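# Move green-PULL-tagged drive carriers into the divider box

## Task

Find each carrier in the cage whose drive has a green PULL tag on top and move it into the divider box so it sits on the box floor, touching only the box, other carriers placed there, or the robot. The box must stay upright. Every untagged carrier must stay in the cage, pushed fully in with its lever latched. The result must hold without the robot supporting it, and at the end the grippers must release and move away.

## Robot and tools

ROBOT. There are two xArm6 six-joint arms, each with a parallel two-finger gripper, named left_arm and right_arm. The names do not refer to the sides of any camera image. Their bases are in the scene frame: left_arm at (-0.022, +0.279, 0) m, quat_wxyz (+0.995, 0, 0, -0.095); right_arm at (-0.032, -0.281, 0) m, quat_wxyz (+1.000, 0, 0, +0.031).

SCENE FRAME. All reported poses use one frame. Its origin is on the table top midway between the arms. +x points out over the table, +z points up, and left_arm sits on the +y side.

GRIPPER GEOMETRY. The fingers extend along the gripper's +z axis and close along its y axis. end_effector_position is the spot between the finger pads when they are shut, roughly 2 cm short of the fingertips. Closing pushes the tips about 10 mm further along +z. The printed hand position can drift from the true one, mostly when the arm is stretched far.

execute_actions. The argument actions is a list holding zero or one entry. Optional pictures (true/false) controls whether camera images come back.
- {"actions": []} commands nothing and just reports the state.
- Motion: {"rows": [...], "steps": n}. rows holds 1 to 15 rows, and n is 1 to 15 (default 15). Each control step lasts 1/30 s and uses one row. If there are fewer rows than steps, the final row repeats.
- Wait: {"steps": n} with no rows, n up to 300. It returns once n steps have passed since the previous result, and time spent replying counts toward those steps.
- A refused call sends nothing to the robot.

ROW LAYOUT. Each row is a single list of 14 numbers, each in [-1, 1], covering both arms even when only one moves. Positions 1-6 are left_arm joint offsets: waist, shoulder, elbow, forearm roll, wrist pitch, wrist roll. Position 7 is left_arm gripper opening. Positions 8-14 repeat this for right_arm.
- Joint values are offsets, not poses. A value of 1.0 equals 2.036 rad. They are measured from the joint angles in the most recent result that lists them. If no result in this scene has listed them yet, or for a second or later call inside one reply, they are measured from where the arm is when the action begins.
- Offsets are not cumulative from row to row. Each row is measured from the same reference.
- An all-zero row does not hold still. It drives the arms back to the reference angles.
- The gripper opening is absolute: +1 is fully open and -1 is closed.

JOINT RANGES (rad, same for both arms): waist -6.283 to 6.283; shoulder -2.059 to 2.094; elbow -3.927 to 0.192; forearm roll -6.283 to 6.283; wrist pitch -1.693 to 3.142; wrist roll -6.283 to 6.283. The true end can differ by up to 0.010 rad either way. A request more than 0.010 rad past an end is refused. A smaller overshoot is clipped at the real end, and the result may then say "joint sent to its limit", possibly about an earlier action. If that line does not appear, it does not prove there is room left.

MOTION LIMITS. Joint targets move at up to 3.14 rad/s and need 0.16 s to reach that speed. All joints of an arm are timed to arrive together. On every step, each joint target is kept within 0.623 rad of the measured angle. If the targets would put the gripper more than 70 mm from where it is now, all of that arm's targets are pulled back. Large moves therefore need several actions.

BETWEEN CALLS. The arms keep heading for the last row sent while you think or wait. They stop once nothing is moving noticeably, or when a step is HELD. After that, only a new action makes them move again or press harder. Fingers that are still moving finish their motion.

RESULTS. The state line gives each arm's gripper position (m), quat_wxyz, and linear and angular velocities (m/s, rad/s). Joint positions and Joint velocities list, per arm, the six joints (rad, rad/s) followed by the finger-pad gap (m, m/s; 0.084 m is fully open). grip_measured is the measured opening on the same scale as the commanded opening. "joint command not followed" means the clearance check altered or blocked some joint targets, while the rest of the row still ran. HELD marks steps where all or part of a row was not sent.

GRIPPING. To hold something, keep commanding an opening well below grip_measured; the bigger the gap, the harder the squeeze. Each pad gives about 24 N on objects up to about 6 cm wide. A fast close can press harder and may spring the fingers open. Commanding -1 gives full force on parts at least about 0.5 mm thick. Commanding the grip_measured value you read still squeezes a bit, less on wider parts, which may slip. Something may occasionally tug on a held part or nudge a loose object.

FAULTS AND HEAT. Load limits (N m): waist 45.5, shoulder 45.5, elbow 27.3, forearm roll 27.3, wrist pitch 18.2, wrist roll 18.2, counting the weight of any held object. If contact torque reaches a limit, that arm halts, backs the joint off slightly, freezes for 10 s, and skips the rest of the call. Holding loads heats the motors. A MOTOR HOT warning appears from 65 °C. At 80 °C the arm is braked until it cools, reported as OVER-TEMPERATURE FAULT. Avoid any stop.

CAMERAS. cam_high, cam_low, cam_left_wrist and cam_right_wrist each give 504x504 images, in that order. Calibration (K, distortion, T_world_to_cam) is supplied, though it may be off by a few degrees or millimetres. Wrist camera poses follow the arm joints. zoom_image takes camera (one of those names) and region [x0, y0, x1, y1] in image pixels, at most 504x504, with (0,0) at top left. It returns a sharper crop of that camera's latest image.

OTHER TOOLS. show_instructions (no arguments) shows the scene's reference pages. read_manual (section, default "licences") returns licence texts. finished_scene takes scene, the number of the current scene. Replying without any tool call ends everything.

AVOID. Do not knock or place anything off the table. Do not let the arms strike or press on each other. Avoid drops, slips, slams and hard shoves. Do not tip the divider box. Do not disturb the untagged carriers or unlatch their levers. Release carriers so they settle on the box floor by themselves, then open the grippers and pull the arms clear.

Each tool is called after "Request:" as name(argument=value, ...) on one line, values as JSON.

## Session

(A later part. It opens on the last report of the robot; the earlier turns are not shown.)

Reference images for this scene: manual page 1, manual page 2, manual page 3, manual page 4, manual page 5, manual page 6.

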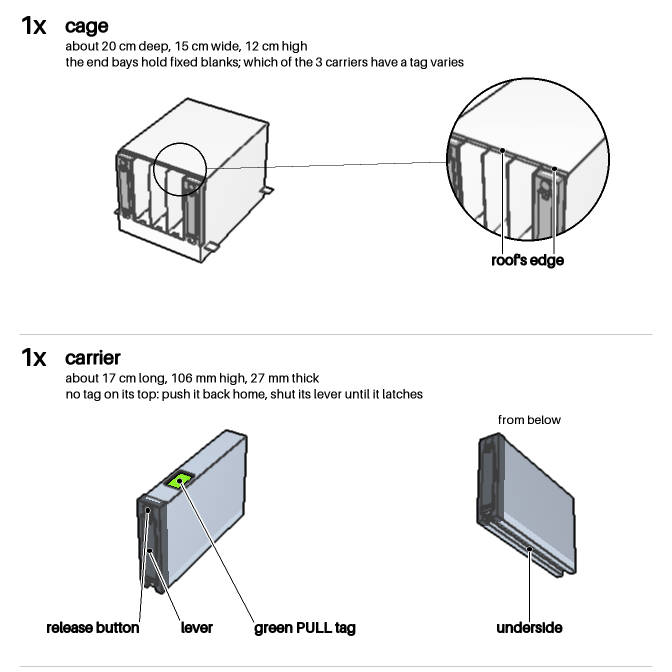

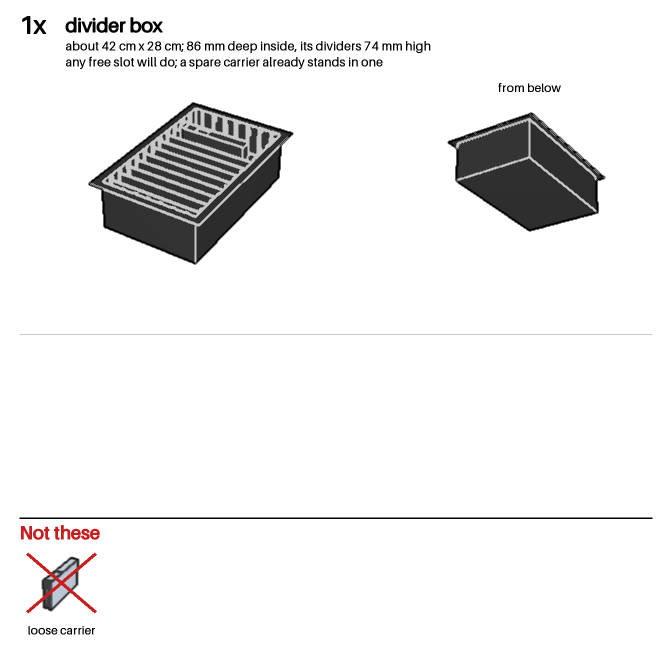

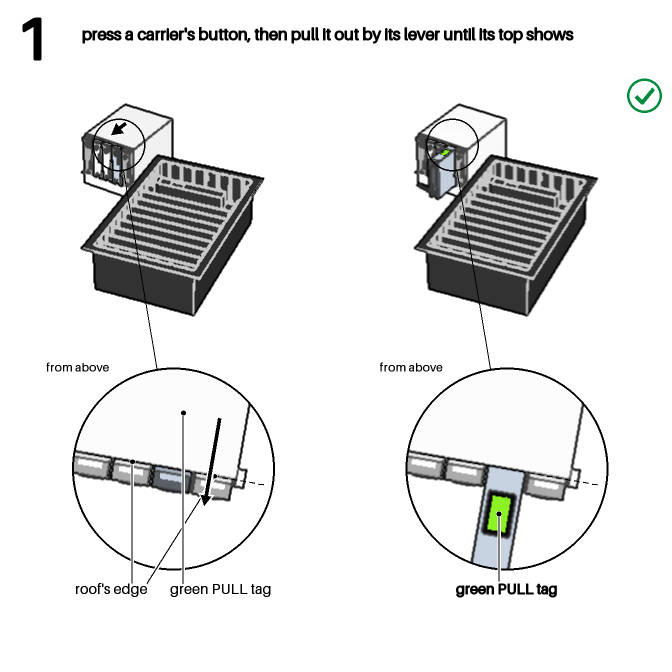

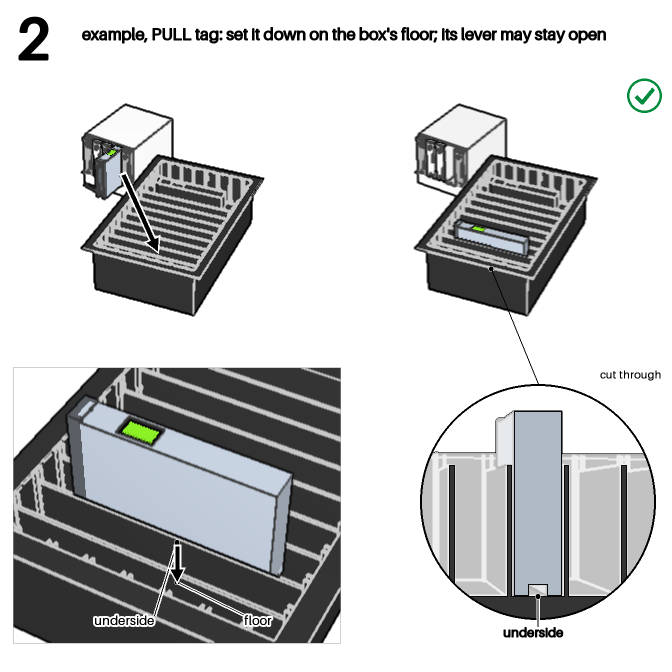

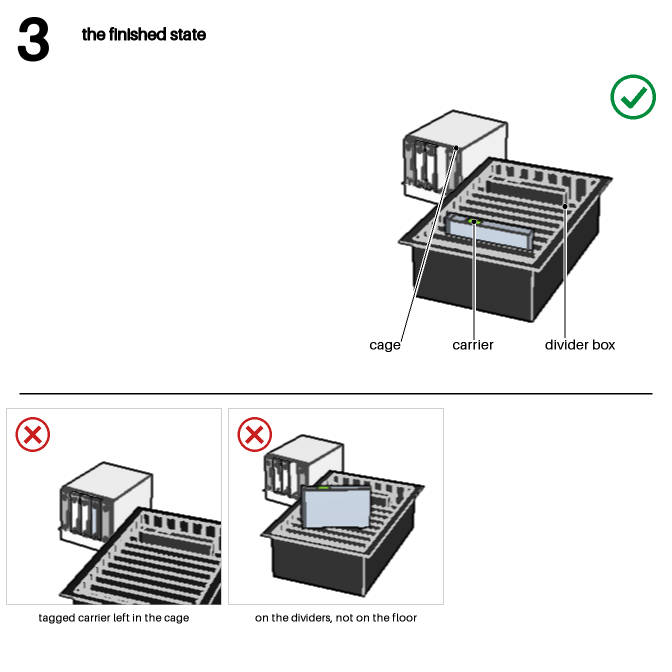

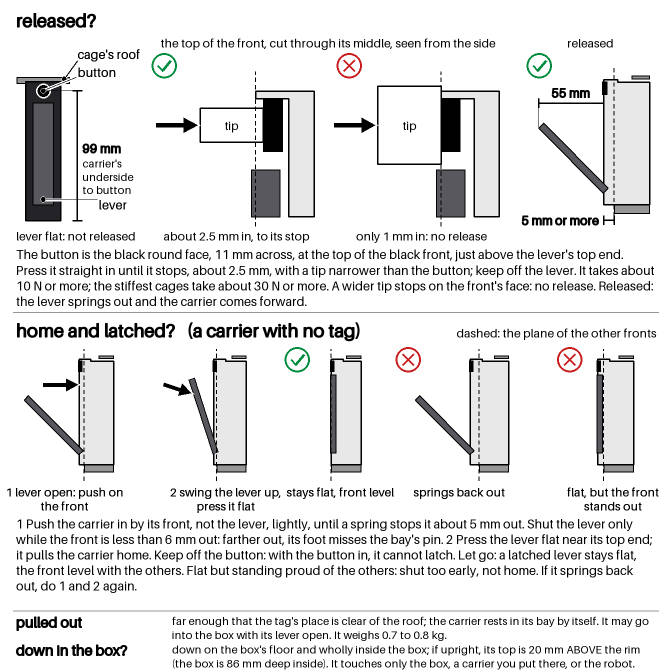

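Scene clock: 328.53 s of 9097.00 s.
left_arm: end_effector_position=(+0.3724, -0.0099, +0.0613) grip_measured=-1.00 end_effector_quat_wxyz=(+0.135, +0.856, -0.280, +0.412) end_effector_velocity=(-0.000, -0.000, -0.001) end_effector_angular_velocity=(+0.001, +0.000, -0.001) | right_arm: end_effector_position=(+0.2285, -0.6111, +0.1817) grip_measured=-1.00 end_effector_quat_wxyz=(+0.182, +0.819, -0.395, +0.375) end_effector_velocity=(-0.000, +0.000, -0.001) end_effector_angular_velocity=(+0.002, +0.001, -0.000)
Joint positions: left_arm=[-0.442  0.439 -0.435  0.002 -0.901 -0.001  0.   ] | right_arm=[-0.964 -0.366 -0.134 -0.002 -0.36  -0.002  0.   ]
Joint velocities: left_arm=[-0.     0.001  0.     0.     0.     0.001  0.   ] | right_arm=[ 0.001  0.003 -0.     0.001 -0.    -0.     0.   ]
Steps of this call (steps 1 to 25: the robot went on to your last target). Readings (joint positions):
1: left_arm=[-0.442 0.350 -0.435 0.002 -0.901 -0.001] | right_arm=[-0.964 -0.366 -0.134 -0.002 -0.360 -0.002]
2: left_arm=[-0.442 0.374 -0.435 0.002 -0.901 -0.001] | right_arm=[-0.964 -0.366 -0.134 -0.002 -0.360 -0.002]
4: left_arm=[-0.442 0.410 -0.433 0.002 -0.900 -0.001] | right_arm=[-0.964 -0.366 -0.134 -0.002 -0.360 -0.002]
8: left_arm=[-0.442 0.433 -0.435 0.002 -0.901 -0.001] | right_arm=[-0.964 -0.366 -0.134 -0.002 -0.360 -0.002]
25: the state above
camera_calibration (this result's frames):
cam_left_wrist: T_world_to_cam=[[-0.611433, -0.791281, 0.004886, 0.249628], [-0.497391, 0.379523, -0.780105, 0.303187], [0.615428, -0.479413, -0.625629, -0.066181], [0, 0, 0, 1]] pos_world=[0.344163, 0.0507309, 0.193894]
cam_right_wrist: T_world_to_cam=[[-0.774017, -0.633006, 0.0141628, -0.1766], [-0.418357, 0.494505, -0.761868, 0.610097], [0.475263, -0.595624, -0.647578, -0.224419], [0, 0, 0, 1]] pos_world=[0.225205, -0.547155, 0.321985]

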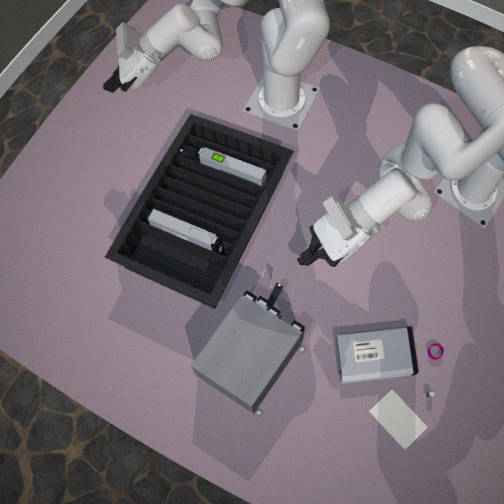

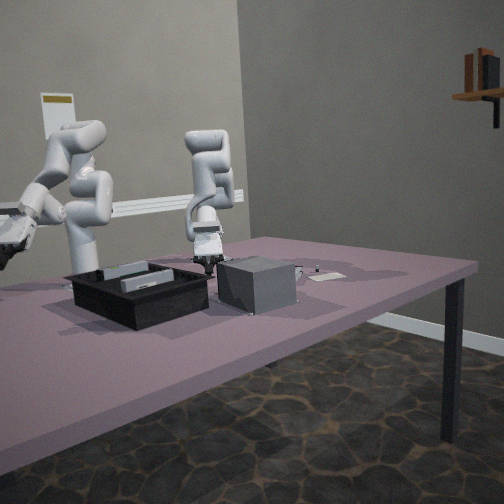

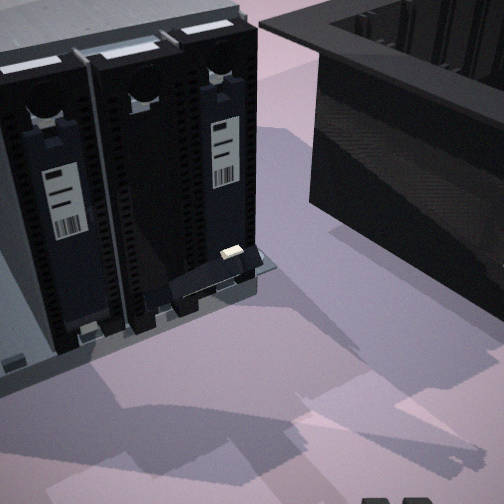

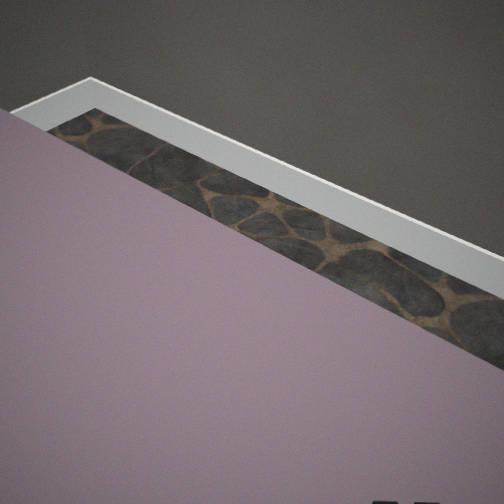

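Request:
execute_actions(actions=[{"rows":[[0.006,0.007,-0.02,0,0.013,0,-1,0,0,0,0,0,0,-1],[0.013,0.014,-0.041,0,0.026,0,-1,0,0,0,0,0,0,-1],[0.019,0.0206,-0.0614,0,0.0393,0,-1,0,0,0,0,0,0,-1],[0.019,0.0206,-0.0614,0,0.0393,0,-1,0,0,0,0,0,0,-1],[0.019,0.0206,-0.0614,0,0.0393,0,-1,0,0,0,0,0,0,-1],[0.022,0.0253,-0.0736,0,0.0468,0,-1,0,0,0,0,0,0,-1],[0.025,0.03,-0.0858,0,0.0542,0,-1,0,0,0,0,0,0,-1],[0.025,0.03,-0.0858,0,0.0542,0,-1,0,0,0,0,0,0,-1],[0.028,0.035,-0.098,0,0.0617,0,-1,0,0,0,0,0,0,-1],[0.031,0.0396,-0.11,0,0.069,0,-1,0,0,0,0,0,0,-1],[0.031,0.0396,-0.11,0,0.069,0,-1,0,0,0,0,0,0,-1],[0.034,0.0443,-0.1224,0,0.0766,0,-1,0,0,0,0,0,0,-1],[0.0374,0.0491,-0.1346,0,0.084,0,-1,0,0,0,0,0,0,-1]],"steps":15}], pictures=false)

Request:
execute_actions(actions=[{"steps":15}], pictures=false)

Request:
execute_actions(actions=[{"rows":[[0.0013,-0.0014,-0.005,0,0.0065,0,-1,0,0,0,0,0,0,-1],[0.0026,-0.0028,-0.01,0,0.013,0,-1,0,0,0,0,0,0,-1],[0.0039,-0.0042,-0.015,0,0.0194,0,-1,0,0,0,0,0,0,-1],[0.0052,-0.0056,-0.02,0,0.026,0,-1,0,0,0,0,0,0,-1],[0.0065,-0.007,-0.0255,0,0.0324,0,-1,0,0,0,0,0,0,-1],[0.0079,-0.0084,-0.031,0,0.039,0,-1,0,0,0,0,0,0,-1],[0.0092,-0.0098,-0.036,0,0.045,0,-1,0,0,0,0,0,0,-1],[0.0105,-0.0112,-0.041,0,0.052,0,-1,0,0,0,0,0,0,-1],[0.0118,-0.0126,-0.046,0,0.058,0,-1,0,0,0,0,0,0,-1],[0.0131,-0.014,-0.0511,0,0.0648,0,-1,0,0,0,0,0,0,-1]],"steps":15}], pictures=false)

Request:
execute_actions(actions=[{"steps":15}], pictures=false)

Request:
execute_actions(actions=[{"rows":[[0,-0.018,0.036,0,-0.018,0,-1,0,0,0,0,0,0,-1],[0,-0.018,0.036,0,-0.018,0,-1,0,0,0,0,0,0,-1],[0,-0.018,0.036,0,-0.018,0,-1,0,0,0,0,0,0,-1],[-0.04,-0.06,0.16,0,-0.1,0,-1,0,0,0,0,0,0,-1]],"steps":15}], pictures=false)

Request:
execute_actions(actions=[{"steps":20}])

Scene clock: 345.93 s of 9097.00 s.
left_arm: end_effector_position=(+0.4465, -0.0204, +0.0619) grip_measured=-1.00 end_effector_quat_wxyz=(+0.122, +0.864, -0.253, +0.417) end_effector_velocity=(+0.158, -0.016, +0.005) end_effector_angular_velocity=(-0.006, -0.008, +0.128) | right_arm: end_effector_position=(+0.2285, -0.6111, +0.1817) grip_measured=-1.00 end_effector_quat_wxyz=(+0.182, +0.819, -0.395, +0.375) end_effector_velocity=(-0.000, -0.001, +0.001) end_effector_angular_velocity=(-0.002, -0.001, -0.002)
Joint positions: left_arm=[-0.378  0.52  -0.66   0.002 -0.76  -0.001  0.   ] | right_arm=[-0.964 -0.366 -0.134 -0.002 -0.36  -0.002  0.   ]
Joint velocities: left_arm=[ 0.127  0.187 -0.49  -0.001  0.292 -0.001  0.   ] | right_arm=[-0.001 -0.001 -0.001  0.001  0.    -0.001  0.   ]
Steps of this call (steps 1 to 15: the robot went on to your last target; steps 16 to 90: nothing new was sent; then 13.90 s passed at rest; steps 91 to 105: all 15 steps of this action). Readings (joint positions):
91: left_arm=[-0.442 0.440 -0.435 0.002 -0.901 -0.001] | right_arm=[-0.964 -0.366 -0.134 -0.002 -0.360 -0.002]
92: left_arm=[-0.441 0.440 -0.437 0.002 -0.899 -0.001] | right_arm=[-0.964 -0.366 -0.134 -0.002 -0.360 -0.002]
94: left_arm=[-0.434 0.449 -0.461 0.002 -0.882 -0.001] | right_arm=[-0.964 -0.366 -0.134 -0.002 -0.360 -0.002]
98: left_arm=[-0.409 0.476 -0.544 0.001 -0.833 -0.001] | right_arm=[-0.964 -0.366 -0.134 -0.002 -0.360 -0.002]
105: the state above

Scene clock: 346.43 s of 9097.00 s.
left_arm: end_effector_position=(+0.4620, -0.0218, +0.0621) grip_measured=-1.00 end_effector_quat_wxyz=(+0.120, +0.866, -0.248, +0.418) end_effector_velocity=(+0.002, -0.001, +0.002) end_effector_angular_velocity=(-0.003, -0.003, +0.002) | right_arm: end_effector_position=(+0.2285, -0.6111, +0.1817) grip_measured=-1.00 end_effector_quat_wxyz=(+0.182, +0.819, -0.395, +0.375) end_effector_velocity=(+0.001, +0.000, +0.001) end_effector_angular_velocity=(-0.001, -0.001, +0.001)
Joint positions: left_arm=[-0.366  0.539 -0.709  0.002 -0.73  -0.001  0.   ] | right_arm=[-0.964 -0.366 -0.134 -0.002 -0.36  -0.002  0.   ]
Joint velocities: left_arm=[ 0.001 -0.    -0.005 -0.     0.001 -0.001  0.   ] | right_arm=[ 0.002 -0.001 -0.001  0.001  0.    -0.     0.   ]
Steps of this call (steps 1 to 15: the robot went on to your last target). Readings (joint positions):
1: left_arm=[-0.375 0.526 -0.675 0.001 -0.751 -0.001] | right_arm=[-0.964 -0.366 -0.134 -0.002 -0.360 -0.002]
2: left_arm=[-0.372 0.530 -0.686 0.001 -0.744 -0.001] | right_arm=[-0.964 -0.366 -0.134 -0.002 -0.360 -0.002]
4: left_arm=[-0.368 0.535 -0.698 0.002 -0.736 -0.001] | right_arm=[-0.964 -0.366 -0.134 -0.002 -0.360 -0.002]
8: left_arm=[-0.367 0.539 -0.706 0.002 -0.731 -0.001] | right_arm=[-0.964 -0.366 -0.134 -0.002 -0.360 -0.002]
15: the state above

Scene clock: 346.93 s of 9097.00 s.
left_arm: end_effector_position=(+0.4981, -0.0267, +0.0870) grip_measured=-1.00 end_effector_quat_wxyz=(+0.115, +0.868, -0.237, +0.420) end_effector_velocity=(+0.016, -0.001, +0.006) end_effector_angular_velocity=(+0.033, +0.051, +0.007) | right_arm: end_effector_position=(+0.2285, -0.6111, +0.1817) grip_measured=-1.00 end_effector_quat_wxyz=(+0.182, +0.819, -0.395, +0.375) end_effector_velocity=(+0.000, -0.000, +0.001) end_effector_angular_velocity=(-0.001, -0.001, -0.000)
Joint positions: left_arm=[-0.341  0.512 -0.806  0.002 -0.608 -0.001  0.   ] | right_arm=[-0.964 -0.366 -0.134 -0.002 -0.36  -0.002  0.   ]
Joint velocities: left_arm=[ 0.016 -0.028 -0.059  0.009  0.148  0.     0.   ] | right_arm=[-0.    -0.001 -0.    -0.     0.    -0.     0.   ]
Steps of this call (steps 1 to 15: all 15 steps of this action). Readings (joint positions):
1: left_arm=[-0.366 0.539 -0.709 0.002 -0.730 -0.001] | right_arm=[-0.964 -0.366 -0.134 -0.002 -0.360 -0.002]
2: left_arm=[-0.366 0.539 -0.710 0.002 -0.728 -0.001] | right_arm=[-0.964 -0.366 -0.134 -0.002 -0.360 -0.002]
4: left_arm=[-0.364 0.537 -0.716 0.002 -0.718 -0.001] | right_arm=[-0.964 -0.366 -0.134 -0.002 -0.360 -0.002]
8: left_arm=[-0.356 0.529 -0.748 0.002 -0.678 -0.001] | right_arm=[-0.964 -0.366 -0.134 -0.002 -0.360 -0.002]
15: the state above

Scene clock: 347.43 s of 9097.00 s.
left_arm: end_effector_position=(+0.4998, -0.0267, +0.0873) grip_measured=-1.00 end_effector_quat_wxyz=(+0.114, +0.869, -0.236, +0.419) end_effector_velocity=(+0.003, +0.002, +0.002) end_effector_angular_velocity=(-0.002, -0.002, +0.008) | right_arm: end_effector_position=(+0.2285, -0.6111, +0.1817) grip_measured=-1.00 end_effector_quat_wxyz=(+0.182, +0.819, -0.395, +0.375) end_effector_velocity=(-0.000, +0.000, -0.000) end_effector_angular_velocity=(+0.000, -0.000, -0.000)
Joint positions: left_arm=[-0.34   0.511 -0.812  0.002 -0.597 -0.001  0.   ] | right_arm=[-0.964 -0.366 -0.134 -0.002 -0.36  -0.002  0.   ]
Joint velocities: left_arm=[ 0.005 -0.    -0.005 -0.003  0.002 -0.     0.   ] | right_arm=[ 0.001 -0.001  0.001  0.001 -0.     0.     0.   ]
Steps of this call (steps 1 to 15: the robot went on to your last target). Readings (joint positions):
1: left_arm=[-0.341 0.512 -0.806 0.002 -0.605 -0.001] | right_arm=[-0.964 -0.366 -0.134 -0.002 -0.360 -0.002]
2: left_arm=[-0.341 0.511 -0.807 0.002 -0.603 -0.001] | right_arm=[-0.964 -0.366 -0.134 -0.002 -0.360 -0.002]
4: left_arm=[-0.341 0.511 -0.808 0.002 -0.600 -0.001] | right_arm=[-0.964 -0.366 -0.134 -0.002 -0.360 -0.002]
8: left_arm=[-0.341 0.511 -0.809 0.002 -0.598 -0.001] | right_arm=[-0.964 -0.366 -0.134 -0.002 -0.360 -0.002]
15: the state above

Scene clock: 347.93 s of 9097.00 s.
left_arm: end_effector_position=(+0.4021, -0.0152, +0.0791) grip_measured=-1.00 end_effector_quat_wxyz=(+0.130, +0.860, -0.269, +0.414) end_effector_velocity=(-0.057, +0.005, +0.008) end_effector_angular_velocity=(-0.020, -0.026, -0.053) | right_arm: end_effector_position=(+0.2285, -0.6111, +0.1817) grip_measured=-1.00 end_effector_quat_wxyz=(+0.182, +0.819, -0.395, +0.375) end_effector_velocity=(-0.000, +0.000, -0.000) end_effector_angular_velocity=(+0.001, +0.000, -0.001)
Joint positions: left_arm=[-0.416  0.395 -0.503  0.002 -0.789 -0.001  0.   ] | right_arm=[-0.964 -0.366 -0.134 -0.002 -0.36  -0.002  0.   ]
Joint velocities: left_arm=[-0.055 -0.073  0.178 -0.001 -0.137 -0.002  0.   ] | right_arm=[-0.     0.     0.001  0.001 -0.    -0.     0.   ]
Steps of this call (steps 1 to 15: all 15 steps of this action). Readings (joint positions):
1: left_arm=[-0.340 0.511 -0.812 0.002 -0.597 -0.001] | right_arm=[-0.964 -0.366 -0.134 -0.002 -0.360 -0.002]
2: left_arm=[-0.340 0.510 -0.809 0.002 -0.599 -0.001] | right_arm=[-0.964 -0.366 -0.134 -0.002 -0.360 -0.002]
4: left_arm=[-0.338 0.497 -0.787 0.001 -0.613 -0.001] | right_arm=[-0.964 -0.366 -0.134 -0.002 -0.360 -0.002]
8: left_arm=[-0.362 0.450 -0.675 0.000 -0.685 -0.001] | right_arm=[-0.964 -0.366 -0.134 -0.002 -0.360 -0.002]
15: the state above

Scene clock: 348.60 s of 9097.00 s.
left_arm: end_effector_position=(+0.3966, -0.0145, +0.0791) grip_measured=-1.00 end_effector_quat_wxyz=(+0.131, +0.859, -0.272, +0.414) end_effector_velocity=(-0.001, +0.000, -0.001) end_effector_angular_velocity=(+0.001, +0.001, -0.001) | right_arm: end_effector_position=(+0.2285, -0.6111, +0.1817) grip_measured=-1.00 end_effector_quat_wxyz=(+0.182, +0.819, -0.395, +0.375) end_effector_velocity=(+0.000, +0.000, +0.000) end_effector_angular_velocity=(-0.001, +0.000, +0.001)
Joint positions: left_arm=[-0.421  0.389 -0.486  0.002 -0.801 -0.001  0.   ] | right_arm=[-0.964 -0.366 -0.134 -0.002 -0.36  -0.002  0.   ]
Joint velocities: left_arm=[-0.     0.001  0.001  0.    -0.    -0.     0.   ] | right_arm=[ 0.    -0.001  0.    -0.     0.    -0.001  0.   ]
Steps of this call (steps 1 to 20: the robot went on to your last target). Readings (joint positions):
1: left_arm=[-0.418 0.393 -0.498 0.002 -0.793 -0.001] | right_arm=[-0.964 -0.366 -0.134 -0.002 -0.360 -0.002]
2: left_arm=[-0.419 0.392 -0.495 0.002 -0.796 -0.001] | right_arm=[-0.964 -0.366 -0.134 -0.002 -0.360 -0.002]
4: left_arm=[-0.420 0.390 -0.491 0.002 -0.799 -0.001] | right_arm=[-0.964 -0.366 -0.134 -0.002 -0.360 -0.002]
8: left_arm=[-0.421 0.390 -0.488 0.002 -0.800 -0.001] | right_arm=[-0.964 -0.366 -0.134 -0.002 -0.360 -0.002]
20: the state above
camera_calibration (this result's frames):
cam_left_wrist: T_world_to_cam=[[-0.595164, -0.80359, 0.00467121, 0.254036], [-0.504247, 0.368923, -0.780789, 0.333522], [0.625711, -0.467053, -0.624778, -0.0760556], [0, 0, 0, 1]] pos_world=[0.366959, 0.0455748, 0.211706]
cam_right_wrist: T_world_to_cam=[[-0.774017, -0.633006, 0.0141629, -0.1766], [-0.418357, 0.494505, -0.761868, 0.610097], [0.475264, -0.595624, -0.647578, -0.22442], [0, 0, 0, 1]] pos_world=[0.225205, -0.547155, 0.321985]

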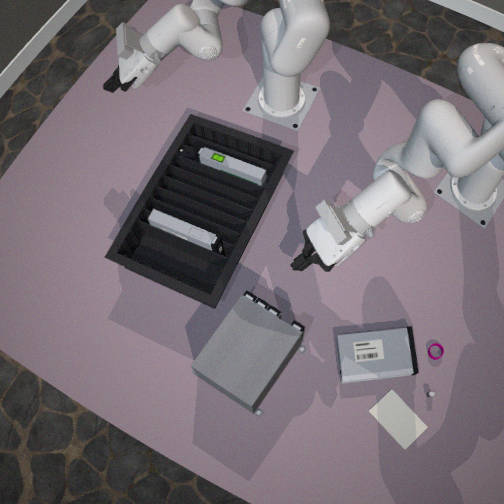

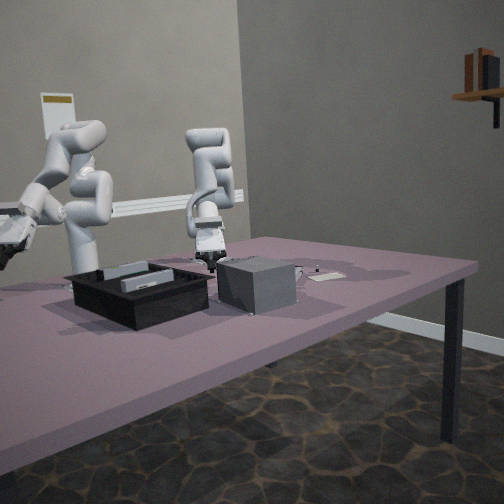

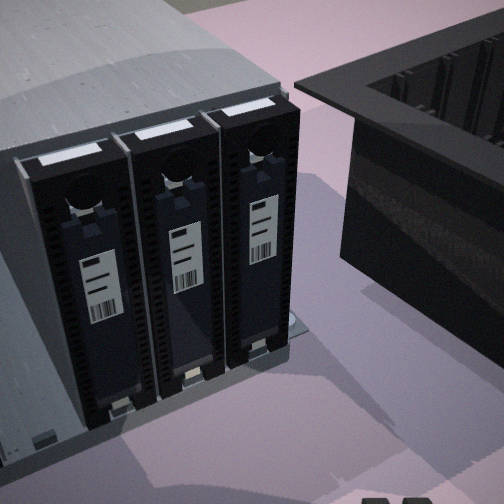

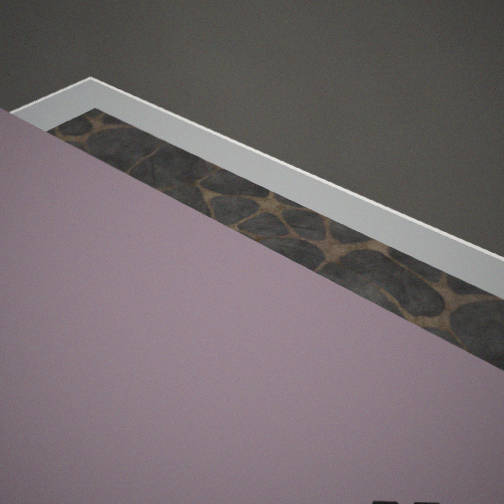

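Request:
finished_scene(scene=2)

The scene is finished: the task was done.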